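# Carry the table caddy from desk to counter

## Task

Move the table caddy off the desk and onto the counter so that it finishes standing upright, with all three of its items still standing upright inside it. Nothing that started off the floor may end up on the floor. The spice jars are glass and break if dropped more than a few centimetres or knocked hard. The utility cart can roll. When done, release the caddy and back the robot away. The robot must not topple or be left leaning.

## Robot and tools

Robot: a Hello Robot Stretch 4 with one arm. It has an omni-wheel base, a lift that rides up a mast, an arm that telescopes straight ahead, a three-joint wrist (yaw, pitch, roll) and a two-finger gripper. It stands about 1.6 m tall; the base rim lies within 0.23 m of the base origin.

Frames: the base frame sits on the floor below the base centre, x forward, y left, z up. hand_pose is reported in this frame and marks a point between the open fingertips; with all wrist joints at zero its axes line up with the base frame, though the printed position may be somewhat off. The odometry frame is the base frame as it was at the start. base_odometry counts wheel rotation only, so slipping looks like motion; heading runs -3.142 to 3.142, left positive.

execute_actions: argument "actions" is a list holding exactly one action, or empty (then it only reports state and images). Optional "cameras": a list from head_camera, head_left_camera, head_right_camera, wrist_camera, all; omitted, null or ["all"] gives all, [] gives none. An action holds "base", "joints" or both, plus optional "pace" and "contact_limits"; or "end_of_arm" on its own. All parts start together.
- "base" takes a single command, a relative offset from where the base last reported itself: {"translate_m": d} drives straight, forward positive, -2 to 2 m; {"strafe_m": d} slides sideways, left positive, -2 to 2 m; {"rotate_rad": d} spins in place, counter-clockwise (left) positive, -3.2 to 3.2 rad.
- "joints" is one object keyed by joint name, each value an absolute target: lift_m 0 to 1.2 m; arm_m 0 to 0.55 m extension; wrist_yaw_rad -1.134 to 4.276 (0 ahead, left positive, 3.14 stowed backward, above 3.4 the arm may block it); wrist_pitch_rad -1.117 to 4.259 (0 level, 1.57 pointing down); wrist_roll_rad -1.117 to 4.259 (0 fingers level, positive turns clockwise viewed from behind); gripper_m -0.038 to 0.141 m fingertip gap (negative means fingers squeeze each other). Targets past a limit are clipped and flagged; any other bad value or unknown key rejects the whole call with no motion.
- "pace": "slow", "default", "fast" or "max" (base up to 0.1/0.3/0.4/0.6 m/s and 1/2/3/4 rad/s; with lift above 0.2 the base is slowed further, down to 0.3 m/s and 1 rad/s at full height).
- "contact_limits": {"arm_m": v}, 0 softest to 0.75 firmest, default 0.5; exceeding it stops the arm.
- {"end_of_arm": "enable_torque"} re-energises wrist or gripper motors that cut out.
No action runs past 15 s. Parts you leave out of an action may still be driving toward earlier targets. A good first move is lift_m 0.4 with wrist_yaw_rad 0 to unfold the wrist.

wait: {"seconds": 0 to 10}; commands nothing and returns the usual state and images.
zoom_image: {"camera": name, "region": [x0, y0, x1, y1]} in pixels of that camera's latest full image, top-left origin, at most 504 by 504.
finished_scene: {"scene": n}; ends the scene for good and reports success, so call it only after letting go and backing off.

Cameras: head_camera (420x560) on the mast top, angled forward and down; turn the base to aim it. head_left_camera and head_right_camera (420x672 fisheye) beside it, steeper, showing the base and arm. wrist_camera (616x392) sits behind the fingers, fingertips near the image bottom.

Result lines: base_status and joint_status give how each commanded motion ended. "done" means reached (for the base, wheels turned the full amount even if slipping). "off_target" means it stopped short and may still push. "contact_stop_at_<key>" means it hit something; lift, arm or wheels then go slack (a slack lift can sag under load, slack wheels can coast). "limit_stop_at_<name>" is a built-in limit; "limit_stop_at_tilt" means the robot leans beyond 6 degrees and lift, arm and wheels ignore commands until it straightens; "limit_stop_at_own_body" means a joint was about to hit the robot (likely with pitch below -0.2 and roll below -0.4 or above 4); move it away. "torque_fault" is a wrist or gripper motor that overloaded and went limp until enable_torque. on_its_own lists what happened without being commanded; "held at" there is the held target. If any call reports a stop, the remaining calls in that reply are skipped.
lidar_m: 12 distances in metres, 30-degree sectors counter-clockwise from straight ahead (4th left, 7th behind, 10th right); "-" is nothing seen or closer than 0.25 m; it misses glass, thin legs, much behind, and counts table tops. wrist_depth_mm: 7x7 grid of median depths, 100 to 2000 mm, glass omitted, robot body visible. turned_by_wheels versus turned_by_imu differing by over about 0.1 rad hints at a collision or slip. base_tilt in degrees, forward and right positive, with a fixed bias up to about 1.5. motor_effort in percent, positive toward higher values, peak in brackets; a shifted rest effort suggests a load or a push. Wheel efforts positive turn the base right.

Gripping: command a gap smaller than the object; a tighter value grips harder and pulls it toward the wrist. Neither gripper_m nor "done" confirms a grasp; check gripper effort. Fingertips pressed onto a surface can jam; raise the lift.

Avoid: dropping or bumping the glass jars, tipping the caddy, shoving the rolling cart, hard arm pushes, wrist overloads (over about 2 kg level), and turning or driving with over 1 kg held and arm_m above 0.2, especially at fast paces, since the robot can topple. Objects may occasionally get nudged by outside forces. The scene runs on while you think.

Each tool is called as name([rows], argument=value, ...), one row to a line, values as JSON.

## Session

execute_actions(actions=[])

Scene clock: 0.00 s.
base_odometry: x=+0.000 y=+0.000 heading=+0.000 (m, m, rad; odometry frame)
turned_by_wheels: +0.000 (rad since the last result)
turned_by_imu: +0.000 (rad since the last result)
base_tilt: forward=+0.3 right=+1.0 (deg)
lidar_m: 1.47 1.94 1.93 2.16 1.94 2.16 1.72 1.39 1.39 1.86 1.58 1.57
base_status: not commanded
joint_positions: lift_m=+0.187 arm_m=+0.000 wrist_yaw_rad=+3.044 wrist_pitch_rad=-0.007 wrist_roll_rad=-0.017 gripper_m=+0.057
joint_status: not commanded
motor_effort: lift_m=+21 arm_m=+0 wrist_yaw_rad=-1 wrist_pitch_rad=-7 wrist_roll_rad=+0 gripper_m=-3 wheel_0=+0 wheel_1=+0 wheel_2=+0 (%)
hand_pose: x=-0.1080 y=+0.1152 z=+0.3668 quat_wxyz=(+0.049, +0.003, -0.009, +0.999) (m; base frame)
wrist_depth_mm: - 148 - - - - 1863 / - 138 - - - - 1808 / - 125 188 - - - 1808 / 113 146 239 - - - 1863 / 1921 - - - - - 1863 / 1281 1464 204 1499 199 1464 1430 / 904 960 946 139 991 866 960
pictures: head_camera, head_left_camera, head_right_camera, wrist_camera
Images, in order (width x height): head_camera 420x560, head_left_camera 420x672, head_right_camera 420x672, wrist_camera 616x392.

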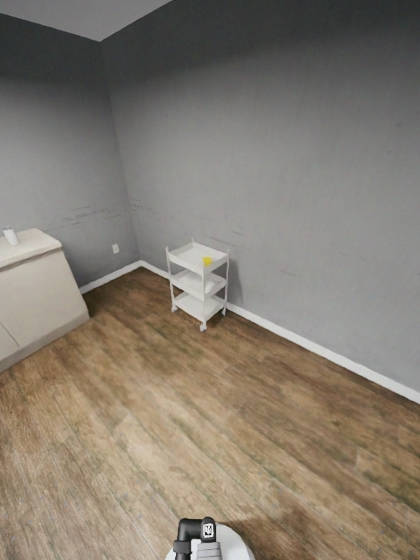

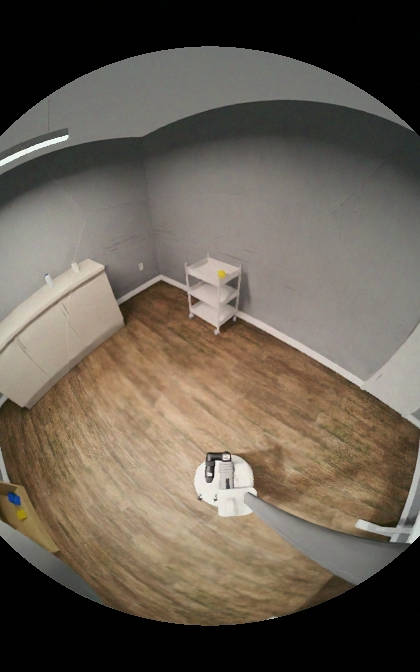

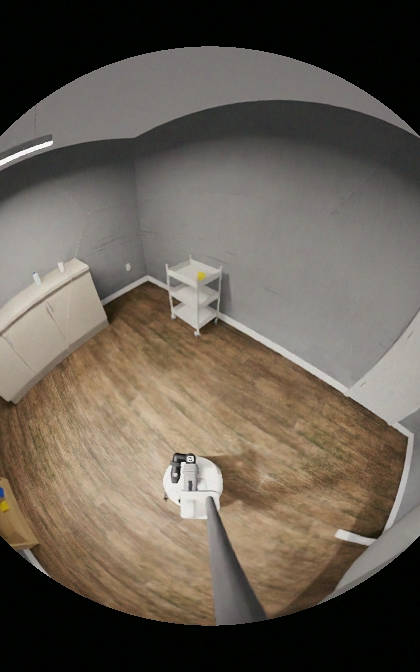

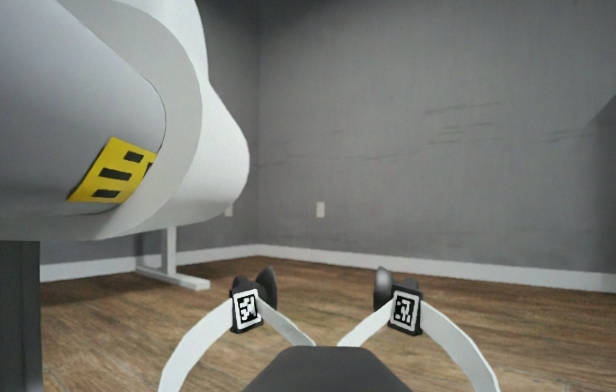

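execute_actions([
  {"base": {"rotate_rad": -2.31}, "joints": {"lift_m": 0.8, "wrist_yaw_rad": 0, "gripper_m": 0.1}, "pace": "fast"},
])

Scene clock: 4.73 s.
base_odometry: x=+0.000 y=+0.000 heading=-2.310 (m, m, rad; odometry frame)
turned_by_wheels: -2.310 (rad since the last result)
turned_by_imu: -2.305 (rad since the last result)
base_tilt: forward=+0.5 right=+1.0 (deg)
lidar_m: 1.39 2.20 1.64 1.57 1.47 1.63 1.95 2.02 1.99 1.93 2.24 1.45
base_status: done
joint_positions: lift_m=+0.800 arm_m=+0.000 wrist_yaw_rad=+0.000 wrist_pitch_rad=-0.007 wrist_roll_rad=-0.017 gripper_m=+0.100
joint_status: all done
motor_effort: lift_m=+24(25) arm_m=+0(0) wrist_yaw_rad=-2(8) wrist_pitch_rad=-7(7) wrist_roll_rad=+0(0) gripper_m=-3(2) wheel_0=+0(8) wheel_1=-1(16) wheel_2=-2(9) (%)
hand_pose: x=+0.4591 y=-0.0873 z=+0.9799 quat_wxyz=(+1.000, -0.008, -0.003, +0.000) (m; base frame)
wrist_depth_mm: - - - - 1983 1983 1983 / - - - - 1983 1983 1983 / - - - 1983 1983 1983 1983 / - - - - 1921 1921 1921 / - - - 1983 1983 1921 1921 / - - 216 1229 1138 1182 1430 / 1983 - 1983 140 1983 1921 1921
pictures: head_camera, head_left_camera, head_right_camera, wrist_camera
Images, in order (width x height): head_camera 420x560, head_left_camera 420x672, head_right_camera 420x672, wrist_camera 616x392.

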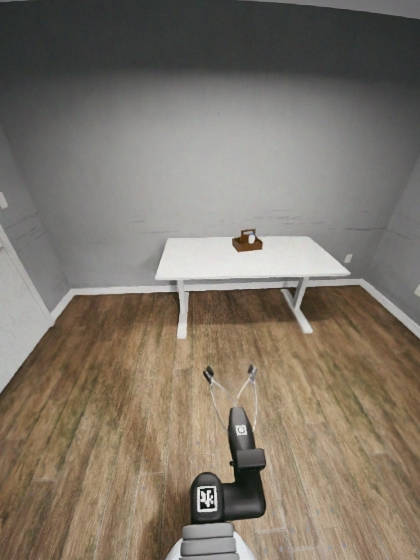

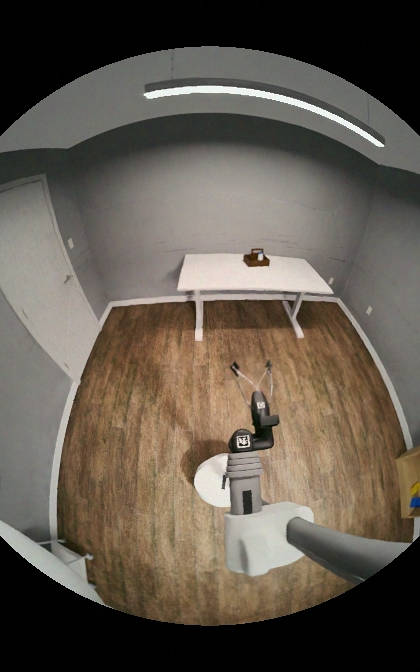

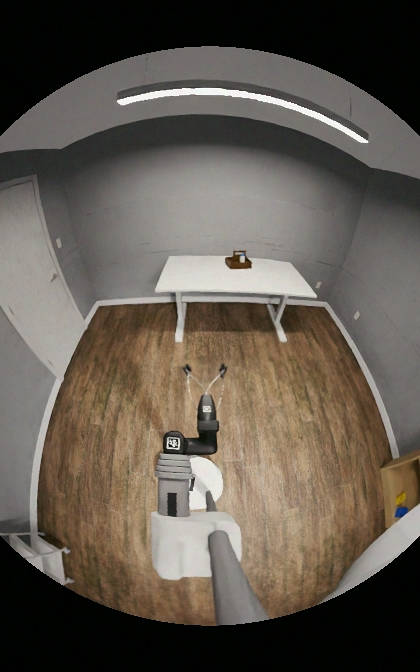

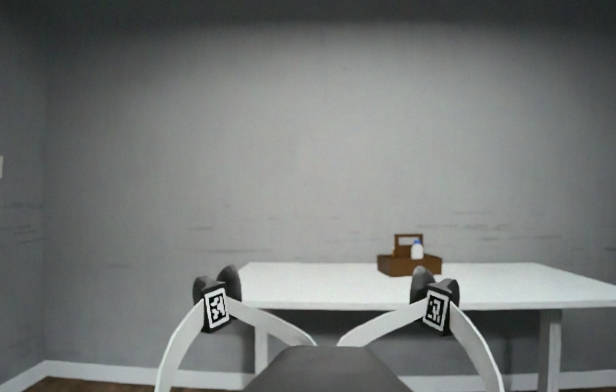

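zoom_image(camera="head_camera", region=[210, 215, 290, 270])

zoom_image(camera="wrist_camera", region=[360, 215, 460, 290])

Region (210, 215, 290, 270) of head_camera's 420x560 image, scaled by 6.300, with more detail than that image has; it fills the top 346 rows of this view, and the rest is white.

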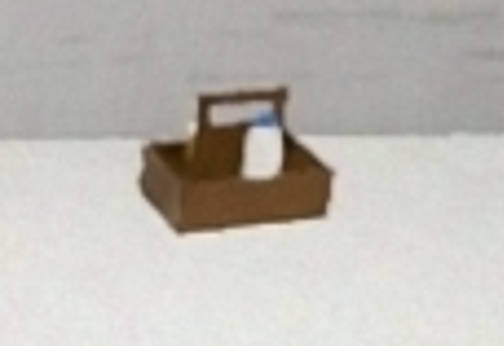

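Region (360, 215, 460, 290) of wrist_camera's 616x392 image, scaled by 5.040; it fills the top 378 rows of this view, and the rest is white.

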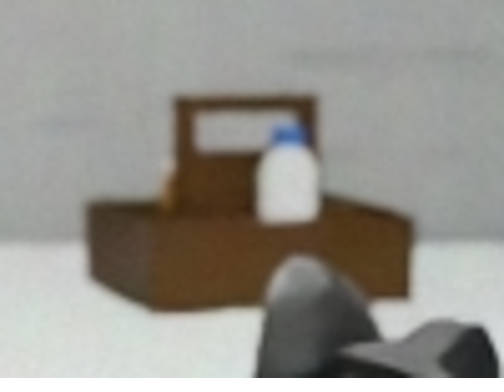

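execute_actions([
  {"base": {"translate_m": 1.1}, "joints": {"lift_m": 0.85, "wrist_yaw_rad": -1.1, "arm_m": 0.35, "gripper_m": 0.06}, "pace": "fast"},
])

Scene clock: 23.63 s.
base_odometry: x=-0.741 y=-0.813 heading=-2.310 (m, m, rad; odometry frame)
turned_by_wheels: +0.000 (rad since the last result)
turned_by_imu: -0.001 (rad since the last result)
base_tilt: forward=+0.3 right=+1.0 (deg)
lidar_m: 0.28 0.31 0.41 1.56 1.63 2.22 3.08 2.71 2.27 1.19 0.42 0.28
base_status: done
joint_positions: lift_m=+0.850 arm_m=+0.348 wrist_yaw_rad=-1.100 wrist_pitch_rad=-0.007 wrist_roll_rad=-0.017 gripper_m=+0.060
joint_status: all done
motor_effort: lift_m=+24(23) arm_m=+10(12) wrist_yaw_rad=-1(7) wrist_pitch_rad=-7(7) wrist_roll_rad=+0(0) gripper_m=-3(3) wheel_0=+1(9) wheel_1=+2(8) wheel_2=+2(12) (%)
hand_pose: x=+0.5722 y=-0.2967 z=+1.0299 quat_wxyz=(+0.853, -0.009, +0.001, -0.523) (m; base frame)
wrist_depth_mm: 559 683 904 1281 - 1921 1708 / 564 691 917 1281 - 1921 1708 / 559 676 904 1308 - 1863 1708 / 564 683 904 1308 - 1921 1708 / 564 691 904 1308 - 1921 1756 / 559 683 213 1138 200 1863 1661 / 554 668 469 138 842 750 831
pictures: head_camera, head_left_camera, head_right_camera, wrist_camera
Images, in order (width x height): head_camera 420x560, head_left_camera 420x672, head_right_camera 420x672, wrist_camera 616x392.

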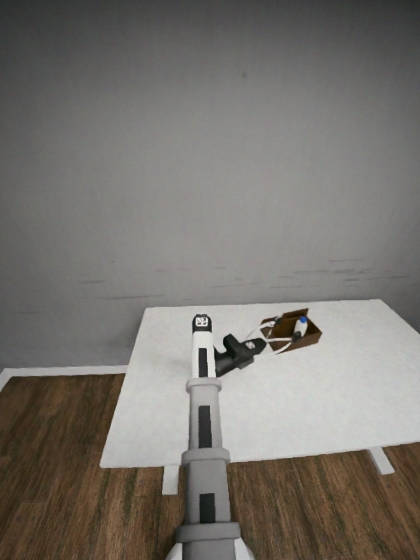

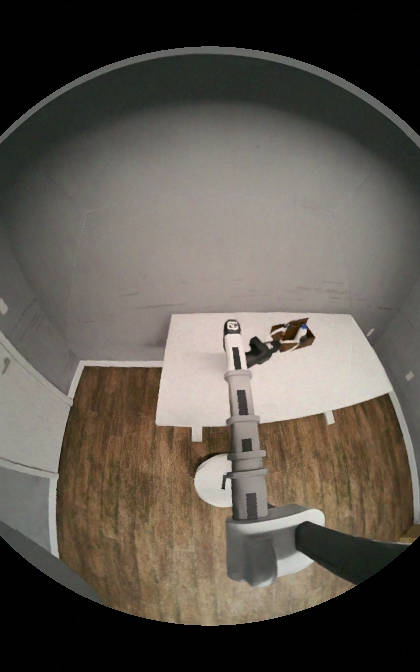

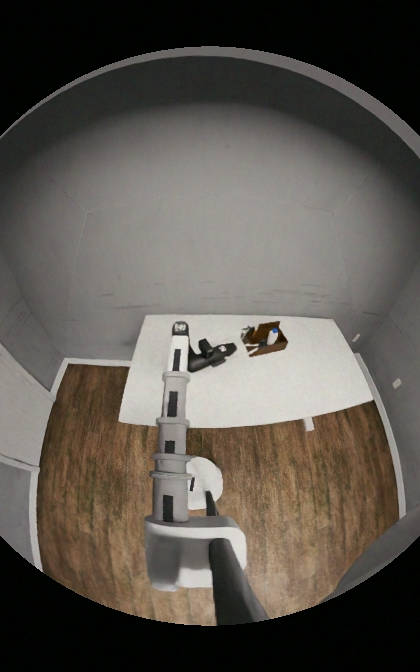

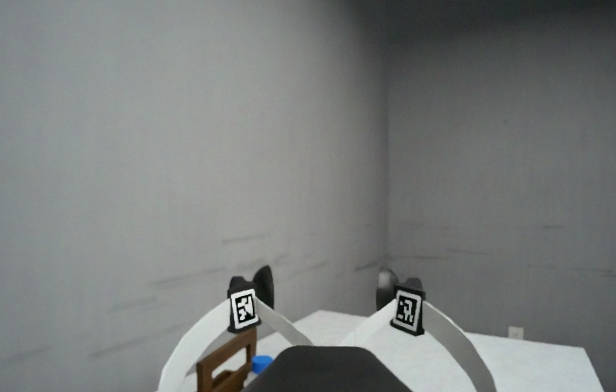

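execute_actions([
  {"joints": {"lift_m": 0.75, "arm_m": 0.45}},
], cameras=["head_camera", "wrist_camera"])

zoom_image(camera="wrist_camera", region=[200, 230, 450, 392])

zoom_image(camera="head_camera", region=[200, 280, 350, 380])

Scene clock: 28.30 s.
base_odometry: x=-0.741 y=-0.813 heading=-2.310 (m, m, rad; odometry frame)
turned_by_wheels: +0.000 (rad since the last result)
turned_by_imu: +0.001 (rad since the last result)
base_tilt: forward=+0.3 right=+0.9 (deg)
lidar_m: 0.28 0.30 0.43 1.55 1.64 2.24 3.08 2.72 2.25 1.19 0.43 0.31
base_status: not commanded
joint_positions: lift_m=+0.750 arm_m=+0.448 wrist_yaw_rad=-1.100 wrist_pitch_rad=-0.007 wrist_roll_rad=-0.017 gripper_m=+0.060
joint_status: all done
motor_effort: lift_m=+17(25) arm_m=+10(7) wrist_yaw_rad=-2(1) wrist_pitch_rad=-7(8) wrist_roll_rad=+0(0) gripper_m=-2(2) wheel_0=+1(1) wheel_1=+2(2) wheel_2=+2(2) (%)
hand_pose: x=+0.6721 y=-0.2967 z=+0.9305 quat_wxyz=(+0.853, -0.009, +0.001, -0.523) (m; base frame)
wrist_depth_mm: 473 574 759 1098 1983 1921 1756 / 469 574 759 1098 - 1921 1756 / 473 574 768 1098 1921 1921 1708 / 473 574 759 1078 1921 1921 1708 / 473 580 759 1078 1921 1863 1708 / 469 569 213 415 200 904 1281 / 462 549 373 138 585 535 580
pictures: head_camera, wrist_camera
Images, in order (width x height): head_camera 420x560, wrist_camera 616x392.

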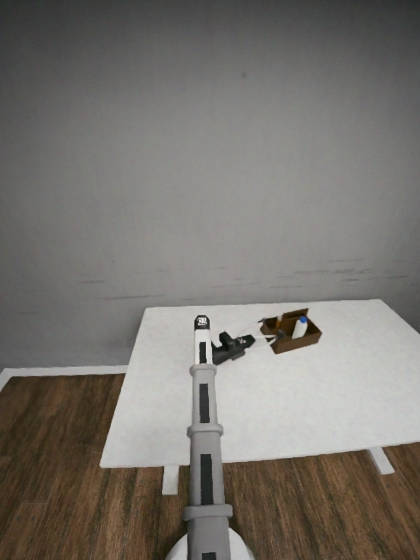

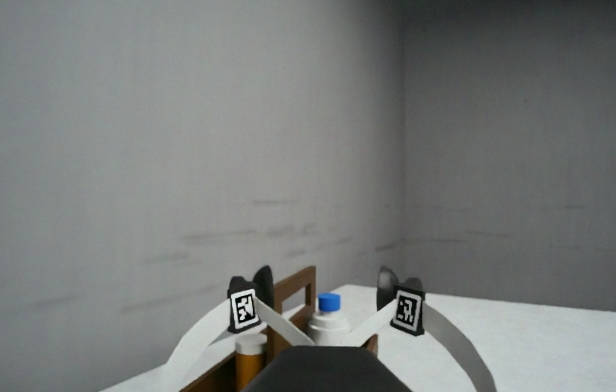

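Region (200, 230, 450, 392) of wrist_camera's 616x392 image, scaled by 2.016; it fills the top 327 rows of this view, and the rest is white.

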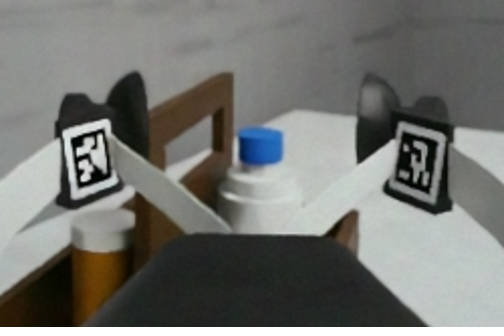

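Region (200, 280, 350, 380) of head_camera's 420x560 image, scaled by 3.360, with more detail than that image has.

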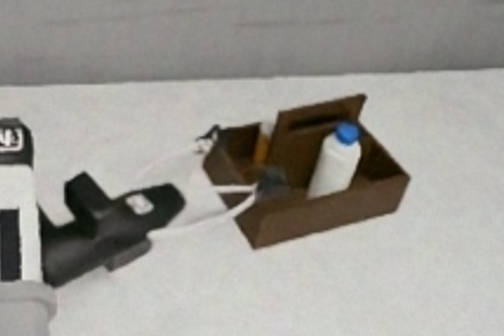

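execute_actions([
  {"base": {"strafe_m": -0.87}, "joints": {"lift_m": 0.9, "wrist_yaw_rad": 1.74, "arm_m": 0.3, "wrist_pitch_rad": 0.0}, "pace": "fast"},
], cameras=["head_camera", "head_right_camera"])

Scene clock: 52.77 s.
base_odometry: x=-1.384 y=-0.227 heading=-2.310 (m, m, rad; odometry frame)
turned_by_wheels: +0.000 (rad since the last result)
turned_by_imu: +0.001 (rad since the last result)
base_tilt: forward=+0.3 right=+1.1 (deg)
lidar_m: 0.29 0.29 0.43 1.17 2.54 2.87 3.04 1.80 1.36 1.29 0.42 0.30
base_status: done
joint_positions: lift_m=+0.900 arm_m=+0.302 wrist_yaw_rad=+1.740 wrist_pitch_rad=+0.002 wrist_roll_rad=-0.017 gripper_m=+0.060
joint_status: all done
motor_effort: lift_m=+24(24) arm_m=-10(10) wrist_yaw_rad=+1(5) wrist_pitch_rad=-7(8) wrist_roll_rad=+0(0) gripper_m=-3(3) wheel_0=-2(9) wheel_1=+3(6) wheel_2=+1(2) (%)
hand_pose: x=+0.5103 y=+0.2991 z=+1.0774 quat_wxyz=(+0.645, -0.006, -0.006, +0.764) (m; base frame)
wrist_depth_mm: - - - - - 1983 1098 / - - - - - - 1118 / - - - - - - 1118 / - - - - - - 1138 / - - - - - - 1118 / - - 213 - 200 1808 1138 / - - - 138 946 831 931
pictures: head_camera, head_right_camera
Images, in order (width x height): head_camera 420x560, head_right_camera 420x672.

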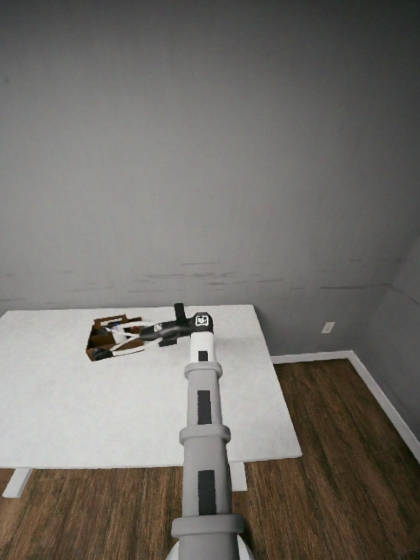

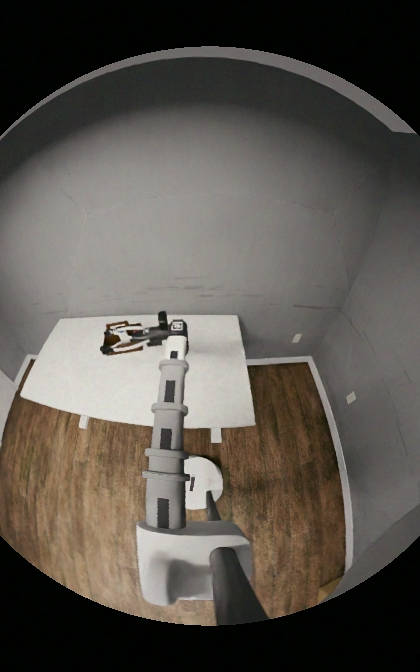

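execute_actions([
  {"base": {"translate_m": 0.07}, "joints": {"lift_m": 0.76, "arm_m": 0.535}},
], cameras=["head_camera", "head_right_camera", "wrist_camera"])

zoom_image(camera="wrist_camera", region=[200, 230, 450, 392])

Scene clock: 58.77 s.
base_odometry: x=-1.431 y=-0.279 heading=-2.310 (m, m, rad; odometry frame)
turned_by_wheels: +0.000 (rad since the last result)
turned_by_imu: +0.001 (rad since the last result)
base_tilt: forward=+0.4 right=+1.0 (deg)
lidar_m: 0.25 0.25 0.34 0.89 2.55 2.92 3.16 1.85 1.37 1.29 0.34 0.25
base_status: done
joint_positions: lift_m=+0.760 arm_m=+0.533 wrist_yaw_rad=+1.740 wrist_pitch_rad=+0.002 wrist_roll_rad=-0.017 gripper_m=+0.060
joint_status: all done
motor_effort: lift_m=+17(24) arm_m=+10(13) wrist_yaw_rad=+0(0) wrist_pitch_rad=-7(7) wrist_roll_rad=+0(0) gripper_m=-2(3) wheel_0=+1(3) wheel_1=+2(8) wheel_2=+1(9) (%)
hand_pose: x=+0.7418 y=+0.2991 z=+0.9380 quat_wxyz=(+0.645, -0.006, -0.006, +0.764) (m; base frame)
wrist_depth_mm: - - - - - 904 530 / - - - - - 946 535 / - - - - - 946 549 / - - - - - 976 549 / - - - - - 960 549 / - - 213 842 200 831 544 / - 603 585 138 591 544 535
pictures: head_camera, head_right_camera, wrist_camera
Images, in order (width x height): head_camera 420x560, head_right_camera 420x672, wrist_camera 616x392.

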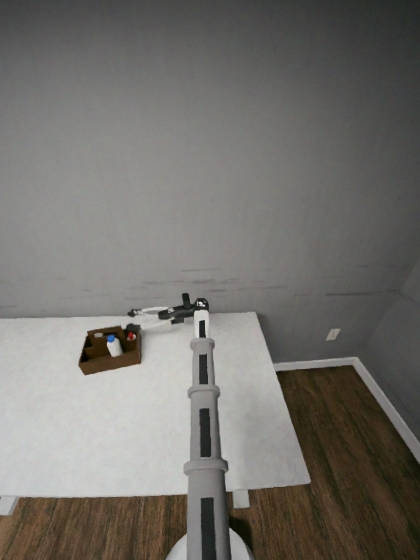

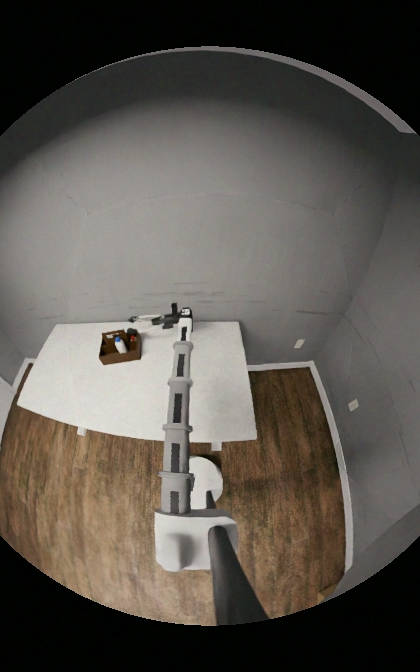

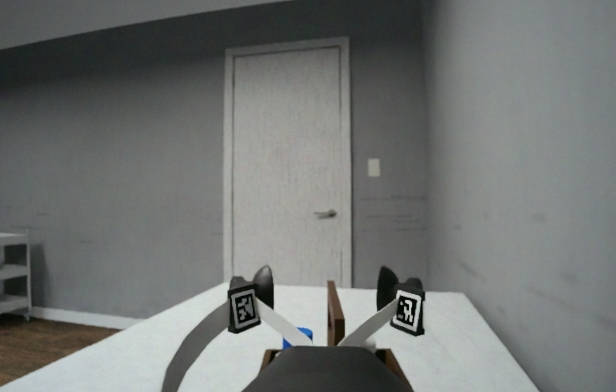

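Region (200, 230, 450, 392) of wrist_camera's 616x392 image, scaled by 2.016; it fills the top 327 rows of this view, and the rest is white.

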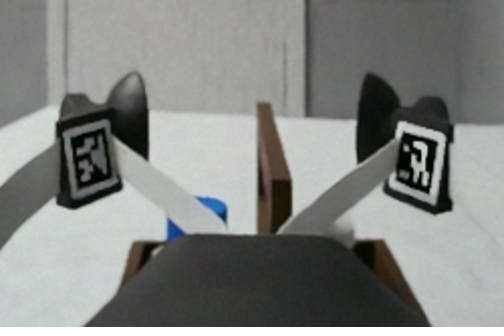

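execute_actions([
  {"base": {"strafe_m": 0.055}, "joints": {"lift_m": 0.722, "gripper_m": 0.035}, "pace": "slow"},
], cameras=["head_camera", "wrist_camera"])

zoom_image(camera="wrist_camera", region=[220, 220, 440, 360])

Scene clock: 64.07 s.
base_odometry: x=-1.391 y=-0.316 heading=-2.310 (m, m, rad; odometry frame)
turned_by_wheels: +0.000 (rad since the last result)
turned_by_imu: +0.001 (rad since the last result)
base_tilt: forward=+0.3 right=+1.0 (deg)
lidar_m: 0.25 0.25 0.31 0.88 2.49 2.87 3.13 1.88 1.42 1.36 0.33 0.25
base_status: done
joint_positions: lift_m=+0.722 arm_m=+0.533 wrist_yaw_rad=+1.740 wrist_pitch_rad=+0.002 wrist_roll_rad=-0.017 gripper_m=+0.035
joint_status: all done
motor_effort: lift_m=+16(19) arm_m=+10(10) wrist_yaw_rad=+1(1) wrist_pitch_rad=-7(6) wrist_roll_rad=+0(0) gripper_m=-3(4) wheel_0=-2(5) wheel_1=+3(2) wheel_2=+0(0) (%)
hand_pose: x=+0.7418 y=+0.2991 z=+0.9000 quat_wxyz=(+0.645, -0.006, -0.006, +0.764) (m; base frame)
wrist_depth_mm: - - - - - 917 525 / - - - - - 931 535 / - - - - - 960 544 / - - - - - 960 549 / - - - - - 960 544 / - - 707 240 195 750 544 / 504 521 340 140 407 480 512
pictures: head_camera, wrist_camera
Images, in order (width x height): head_camera 420x560, wrist_camera 616x392.

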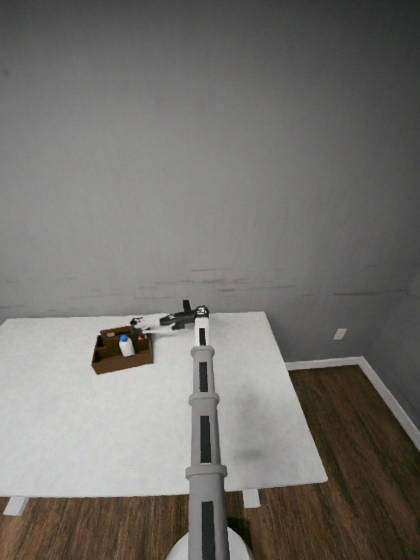

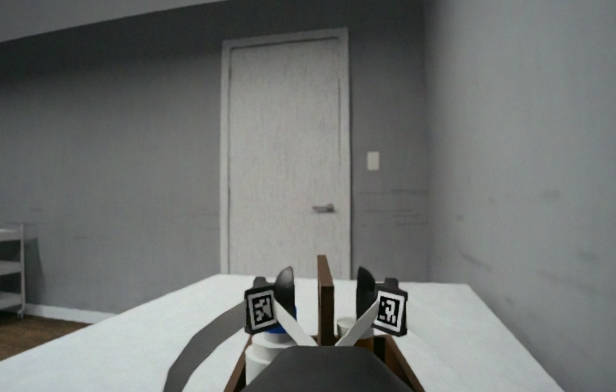

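Region (220, 220, 440, 360) of wrist_camera's 616x392 image, scaled by 2.291; it fills the top 321 rows of this view, and the rest is white.

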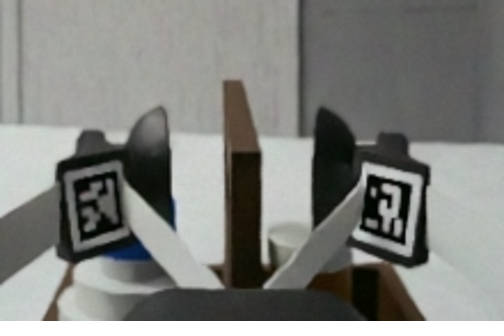

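execute_actions([
  {"base": {"strafe_m": 0.075}, "joints": {"lift_m": 0.717, "arm_m": 0.52}, "pace": "slow"},
], cameras=["head_camera", "wrist_camera"])

zoom_image(camera="wrist_camera", region=[220, 220, 440, 360])

zoom_image(camera="head_camera", region=[90, 295, 210, 385])

Scene clock: 71.27 s.
base_odometry: x=-1.335 y=-0.366 heading=-2.309 (m, m, rad; odometry frame)
turned_by_wheels: +0.000 (rad since the last result)
turned_by_imu: +0.001 (rad since the last result)
base_tilt: forward=+0.3 right=+0.9 (deg)
lidar_m: 0.25 0.25 0.35 0.90 2.42 2.81 3.12 1.92 1.49 1.40 0.33 0.25
base_status: done
joint_positions: lift_m=+0.717 arm_m=+0.522 wrist_yaw_rad=+1.741 wrist_pitch_rad=+0.000 wrist_roll_rad=-0.017 gripper_m=+0.035
joint_status: all done
motor_effort: lift_m=+16(13) arm_m=-10(10) wrist_yaw_rad=-3(2) wrist_pitch_rad=+1(7) wrist_roll_rad=+0(0) gripper_m=-3(4) wheel_0=-2(6) wheel_1=+3(6) wheel_2=+0(2) (%)
hand_pose: x=+0.7300 y=+0.2991 z=+0.8957 quat_wxyz=(+0.645, -0.005, -0.007, +0.765) (m; base frame)
wrist_depth_mm: - - - - - 960 544 / - - - - - 976 559 / - - - - - 991 569 / - - - - - 1008 574 / - - - - - 991 569 / - - 707 231 195 768 564 / 500 512 307 139 500 477 496
pictures: head_camera, wrist_camera
Images, in order (width x height): head_camera 420x560, wrist_camera 616x392.

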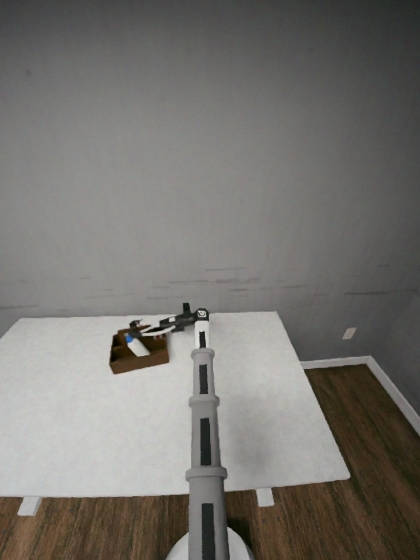

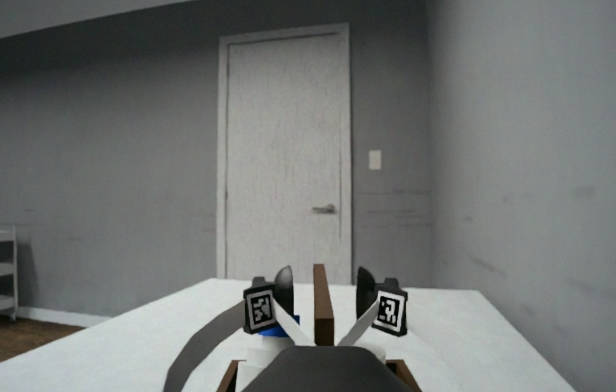

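Region (220, 220, 440, 360) of wrist_camera's 616x392 image, scaled by 2.291; it fills the top 321 rows of this view, and the rest is white.

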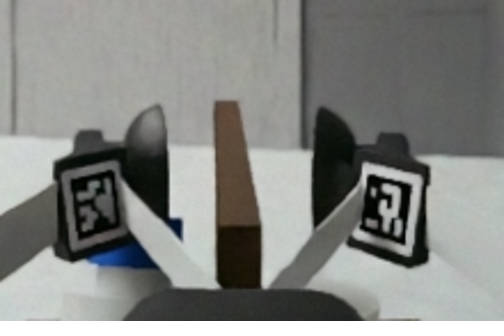

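Region (90, 295, 210, 385) of head_camera's 420x560 image, scaled by 4.200, with more detail than that image has; it fills the top 378 rows of this view, and the rest is white.

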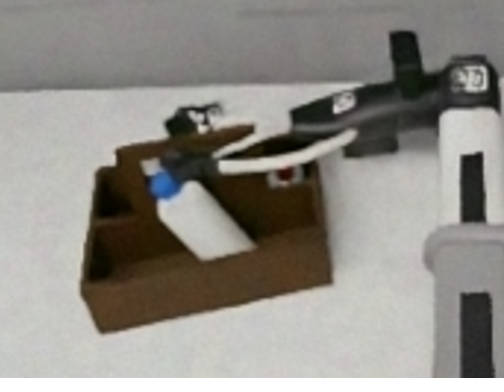

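execute_actions([
  {"base": {"strafe_m": -0.07}, "pace": "slow"},
], cameras=["head_camera", "wrist_camera"])

zoom_image(camera="head_camera", region=[80, 295, 200, 385])

Scene clock: 75.93 s.
base_odometry: x=-1.387 y=-0.319 heading=-2.310 (m, m, rad; odometry frame)
turned_by_wheels: +0.000 (rad since the last result)
turned_by_imu: +0.001 (rad since the last result)
base_tilt: forward=+0.3 right=+0.9 (deg)
lidar_m: 0.25 0.26 0.36 0.89 2.43 2.88 3.12 1.86 1.44 1.35 0.32 0.25
base_status: done
joint_positions: lift_m=+0.717 arm_m=+0.522 wrist_yaw_rad=+1.740 wrist_pitch_rad=+0.002 wrist_roll_rad=-0.017 gripper_m=+0.035
joint_status: not commanded
motor_effort: lift_m=+16(16) arm_m=-10(10) wrist_yaw_rad=-1(3) wrist_pitch_rad=-6(6) wrist_roll_rad=+0(0) gripper_m=-4(3) wheel_0=+1(5) wheel_1=-4(12) wheel_2=+0(0) (%)
hand_pose: x=+0.7302 y=+0.2991 z=+0.8951 quat_wxyz=(+0.645, -0.006, -0.006, +0.764) (m; base frame)
wrist_depth_mm: - - - - - 960 549 / - - - - - 976 559 / - - - - - 991 569 / - - - - - 1008 574 / - - - - - 1008 569 / - - 699 246 195 759 564 / 500 512 384 141 343 469 496
pictures: head_camera, wrist_camera
Images, in order (width x height): head_camera 420x560, wrist_camera 616x392.

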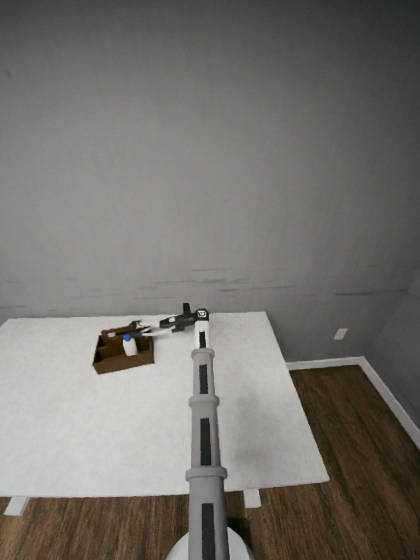

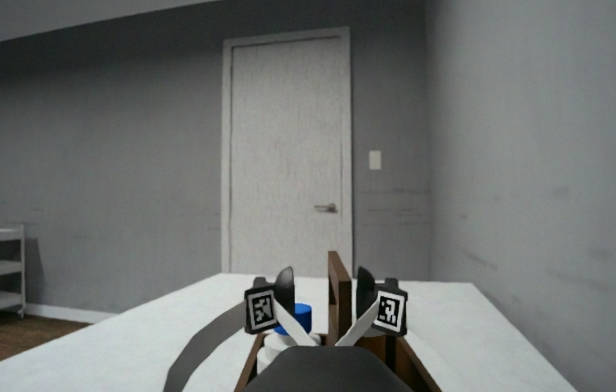

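Region (80, 295, 200, 385) of head_camera's 420x560 image, scaled by 4.200, with more detail than that image has; it fills the top 378 rows of this view, and the rest is white.

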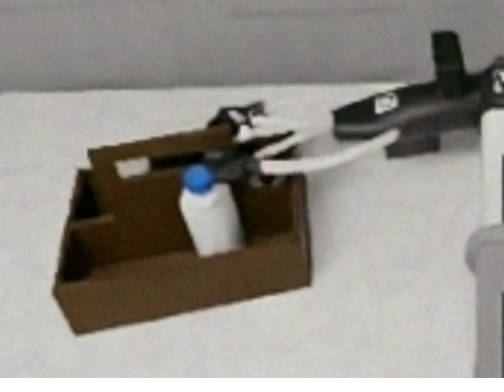

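execute_actions([
  {"joints": {"lift_m": 0.737}},
], cameras=[])

execute_actions([
  {"base": {"strafe_m": 0.075}, "pace": "slow"},
], cameras=["head_camera", "wrist_camera"])

zoom_image(camera="head_camera", region=[90, 295, 210, 385])

zoom_image(camera="wrist_camera", region=[220, 220, 440, 392])

Scene clock: 84.30 s.
base_odometry: x=-1.387 y=-0.319 heading=-2.310 (m, m, rad; odometry frame)
turned_by_wheels: +0.000 (rad since the last result)
turned_by_imu: +0.001 (rad since the last result)
base_tilt: forward=+0.4 right=+1.0 (deg)
lidar_m: 0.25 0.25 0.32 0.90 2.49 2.88 3.12 1.86 1.42 1.35 0.33 0.25
base_status: not commanded
joint_positions: lift_m=+0.737 arm_m=+0.522 wrist_yaw_rad=+1.740 wrist_pitch_rad=+0.002 wrist_roll_rad=-0.017 gripper_m=+0.035
joint_status: all done
motor_effort: lift_m=+24(24) arm_m=-10(10) wrist_yaw_rad=-1(2) wrist_pitch_rad=-6(6) wrist_roll_rad=+0(0) gripper_m=-5(3) wheel_0=+2(2) wheel_1=-4(4) wheel_2=+0(0) (%)
hand_pose: x=+0.7302 y=+0.2991 z=+0.9144 quat_wxyz=(+0.645, -0.006, -0.006, +0.764) (m; base frame)
wrist_depth_mm: - - - - - 960 549 / - - - - - 976 554 / - - - - - 991 569 / - - - - - 991 569 / - - - - - 1008 574 / - - 759 322 195 778 564 / 539 554 504 141 397 512 530
pictures: none
No camera images: the call's "cameras" was empty. Leave "cameras" out to get every camera's image.

Scene clock: 86.20 s.
base_odometry: x=-1.332 y=-0.369 heading=-2.310 (m, m, rad; odometry frame)
turned_by_wheels: +0.000 (rad since the last result)
turned_by_imu: +0.000 (rad since the last result)
base_tilt: forward=+0.5 right=+1.0 (deg)
lidar_m: 0.25 0.25 0.34 0.88 2.39 2.84 3.13 1.95 1.51 1.43 0.32 0.25
base_status: done
joint_positions: lift_m=+0.737 arm_m=+0.522 wrist_yaw_rad=+1.740 wrist_pitch_rad=+0.002 wrist_roll_rad=-0.017 gripper_m=+0.035
joint_status: not commanded
motor_effort: lift_m=+24(25) arm_m=-10(10) wrist_yaw_rad=-1(1) wrist_pitch_rad=-6(6) wrist_roll_rad=+0(0) gripper_m=-4(3) wheel_0=-3(5) wheel_1=+3(4) wheel_2=+0(1) (%)
hand_pose: x=+0.7302 y=+0.2991 z=+0.9144 quat_wxyz=(+0.645, -0.006, -0.006, +0.764) (m; base frame)
wrist_depth_mm: - - - - - 946 549 / - - - - - 960 559 / - - - - - 991 564 / - - - - - 991 569 / - - - - - 1008 564 / - - 768 691 195 778 564 / 544 549 504 141 559 508 530
pictures: head_camera, wrist_camera
Images, in order (width x height): head_camera 420x560, wrist_camera 616x392.

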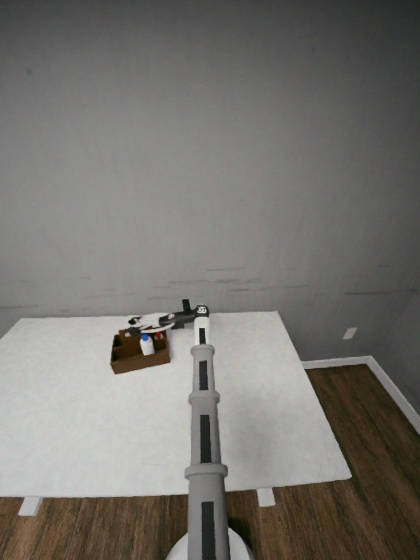

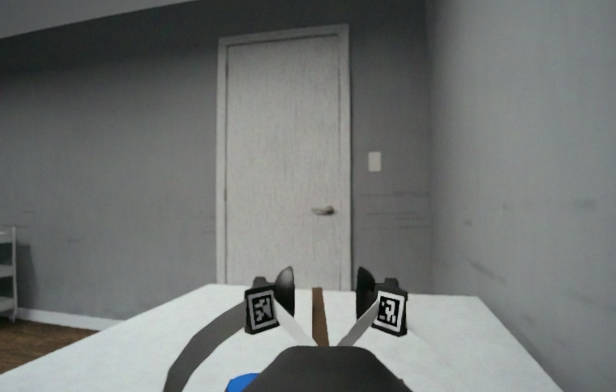

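Region (90, 295, 210, 385) of head_camera's 420x560 image, scaled by 4.200, with more detail than that image has; it fills the top 378 rows of this view, and the rest is white.

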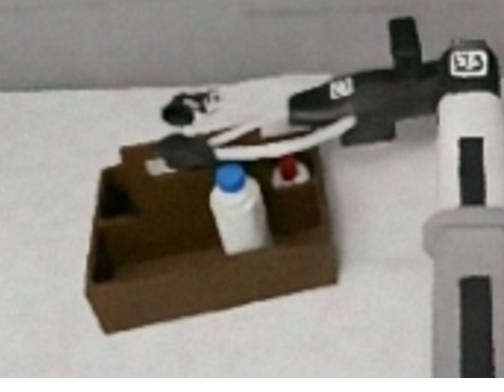

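Region (220, 220, 440, 392) of wrist_camera's 616x392 image, scaled by 2.291; it fills the top 394 rows of this view, and the rest is white.

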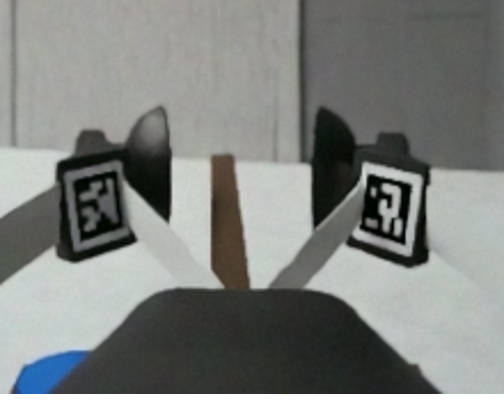

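execute_actions([
  {"joints": {"arm_m": 0.515, "lift_m": 0.72, "gripper_m": 0.024}, "pace": "slow"},
], cameras=["head_camera", "wrist_camera"])

zoom_image(camera="wrist_camera", region=[220, 220, 440, 392])

Scene clock: 88.83 s.
base_odometry: x=-1.332 y=-0.369 heading=-2.310 (m, m, rad; odometry frame)
turned_by_wheels: +0.000 (rad since the last result)
turned_by_imu: +0.001 (rad since the last result)
base_tilt: forward=+0.3 right=+1.0 (deg)
lidar_m: 0.25 0.25 0.32 0.88 2.41 2.85 3.15 1.94 1.49 1.43 0.32 0.26
base_status: not commanded
joint_positions: lift_m=+0.720 arm_m=+0.517 wrist_yaw_rad=+1.740 wrist_pitch_rad=+0.002 wrist_roll_rad=-0.017 gripper_m=+0.024
joint_status: all done
motor_effort: lift_m=+16(24) arm_m=-10(12) wrist_yaw_rad=-1(0) wrist_pitch_rad=-7(7) wrist_roll_rad=-1(0) gripper_m=-3(4) wheel_0=-3(3) wheel_1=+2(3) wheel_2=+0(1) (%)
hand_pose: x=+0.7253 y=+0.2991 z=+0.8981 quat_wxyz=(+0.645, -0.006, -0.006, +0.764) (m; base frame)
wrist_depth_mm: - - - - - 960 559 / - - - - - 1008 569 / - - - - - 1008 569 / - - - - - 1008 574 / - - - - - 1008 574 / - - 788 202 193 768 574 / 504 517 182 144 466 459 504
pictures: head_camera, wrist_camera
Images, in order (width x height): head_camera 420x560, wrist_camera 616x392.

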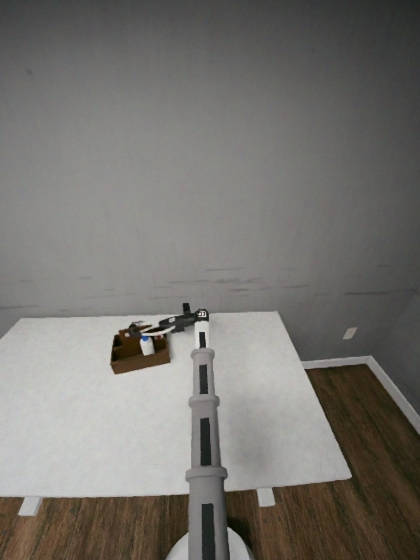

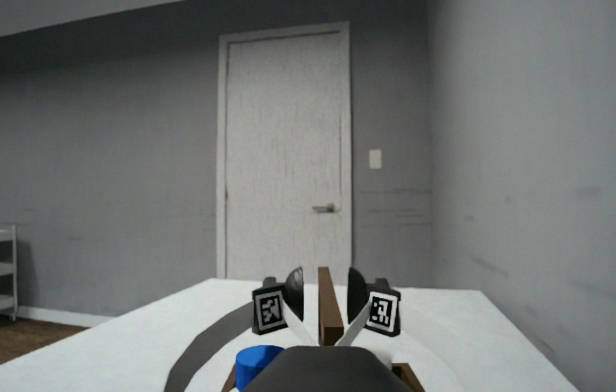

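Region (220, 220, 440, 392) of wrist_camera's 616x392 image, scaled by 2.291; it fills the top 394 rows of this view, and the rest is white.

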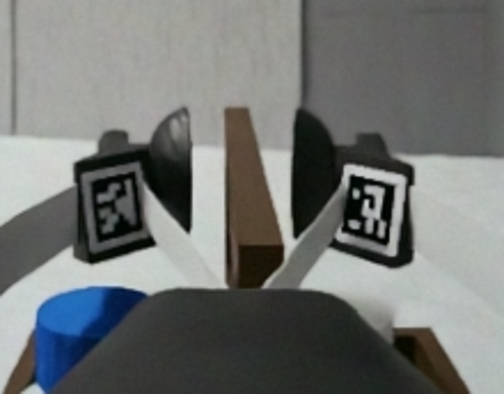

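execute_actions([
  {"joints": {"gripper_m": -0.036}, "pace": "slow"},
], cameras=["head_camera", "wrist_camera"])

zoom_image(camera="head_camera", region=[90, 295, 210, 385])

Scene clock: 92.53 s.
base_odometry: x=-1.332 y=-0.369 heading=-2.310 (m, m, rad; odometry frame)
turned_by_wheels: +0.000 (rad since the last result)
turned_by_imu: +0.001 (rad since the last result)
base_tilt: forward=+0.2 right=+0.9 (deg)
lidar_m: 0.25 0.25 0.34 0.89 2.41 2.82 3.13 1.92 1.51 1.42 0.32 0.25
base_status: not commanded
joint_positions: lift_m=+0.720 arm_m=+0.517 wrist_yaw_rad=+1.740 wrist_pitch_rad=+0.002 wrist_roll_rad=-0.017 gripper_m=-0.036
joint_status: all done
motor_effort: lift_m=+16(16) arm_m=-10(10) wrist_yaw_rad=-2(1) wrist_pitch_rad=-6(6) wrist_roll_rad=+0(1) gripper_m=-17(17) wheel_0=-3(3) wheel_1=+2(2) wheel_2=+0(0) (%)
hand_pose: x=+0.7252 y=+0.2991 z=+0.8981 quat_wxyz=(+0.645, -0.006, -0.006, +0.764) (m; base frame)
wrist_depth_mm: - - - - - 960 559 / - - - - - 991 564 / - - - - - 1025 580 / - - - - - 1008 580 / - - - - - 991 580 / - - 707 199 183 759 569 / 504 496 182 135 504 455 504
pictures: head_camera, wrist_camera
Images, in order (width x height): head_camera 420x560, wrist_camera 616x392.

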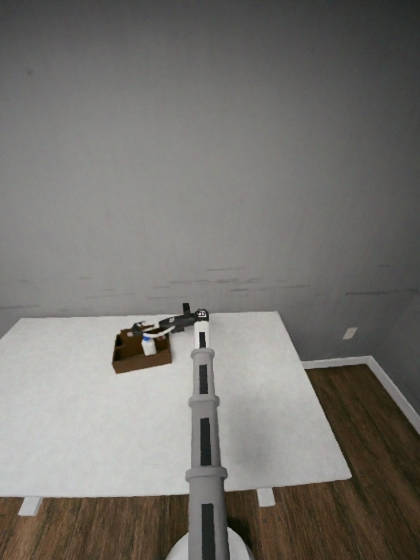

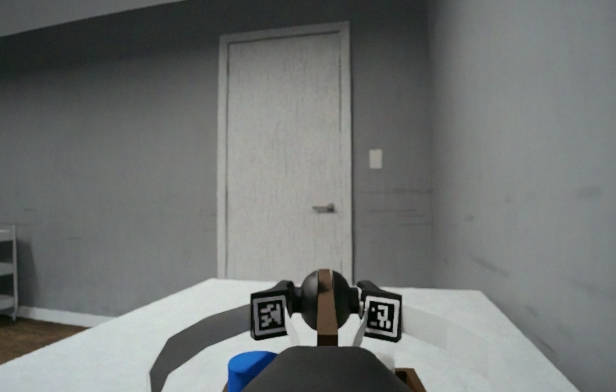

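Region (90, 295, 210, 385) of head_camera's 420x560 image, scaled by 4.200, with more detail than that image has; it fills the top 378 rows of this view, and the rest is white.

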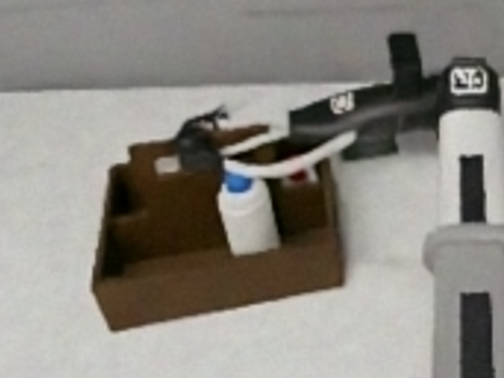

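execute_actions([
  {"joints": {"lift_m": 0.77}, "pace": "slow"},
], cameras=["head_camera", "wrist_camera"])

zoom_image(camera="head_camera", region=[80, 280, 220, 385])

Scene clock: 94.70 s.
base_odometry: x=-1.332 y=-0.369 heading=-2.310 (m, m, rad; odometry frame)
turned_by_wheels: +0.000 (rad since the last result)
turned_by_imu: +0.000 (rad since the last result)
base_tilt: forward=+0.3 right=+0.9 (deg)
lidar_m: 0.25 0.25 0.33 0.90 2.40 2.84 3.11 1.91 1.52 1.42 0.34 0.25
base_status: not commanded
joint_positions: lift_m=+0.769 arm_m=+0.517 wrist_yaw_rad=+1.740 wrist_pitch_rad=+0.007 wrist_roll_rad=-0.017 gripper_m=-0.036
joint_status: all done
motor_effort: lift_m=+27(27) arm_m=-10(10) wrist_yaw_rad=-1(2) wrist_pitch_rad=-21(21) wrist_roll_rad=-1(0) gripper_m=-17(16) wheel_0=-3(3) wheel_1=+3(2) wheel_2=+0(0) (%)
hand_pose: x=+0.7253 y=+0.2991 z=+0.9457 quat_wxyz=(+0.645, -0.008, -0.004, +0.764) (m; base frame)
wrist_depth_mm: - - - - - 960 554 / - - - - - 991 569 / - - - - - 991 574 / - - - - - 1025 580 / - - - - - 1025 580 / - - 931 198 183 820 574 / - 591 183 135 597 539 549
pictures: head_camera, wrist_camera
Images, in order (width x height): head_camera 420x560, wrist_camera 616x392.

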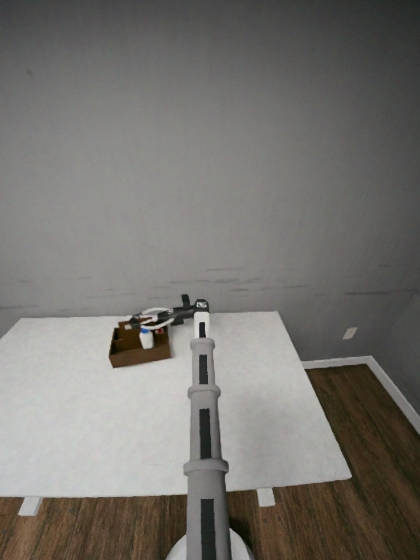

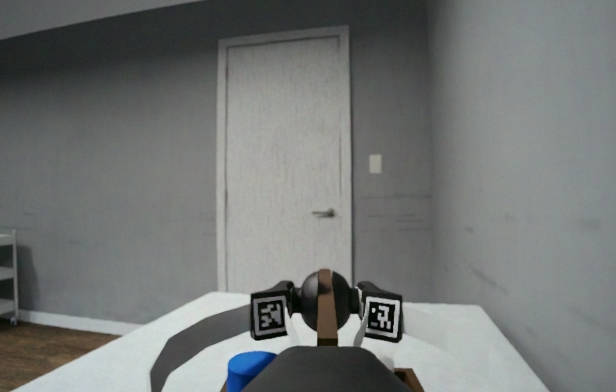

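Region (80, 280, 220, 385) of head_camera's 420x560 image, scaled by 3.600, with more detail than that image has; it fills the top 378 rows of this view, and the rest is white.

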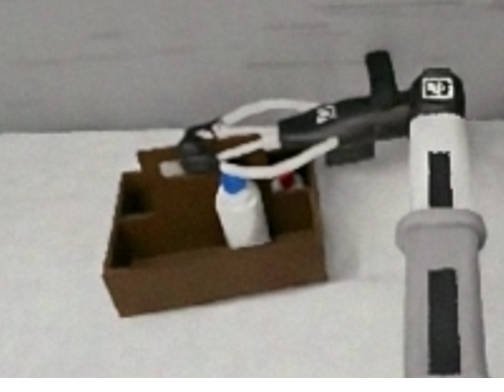

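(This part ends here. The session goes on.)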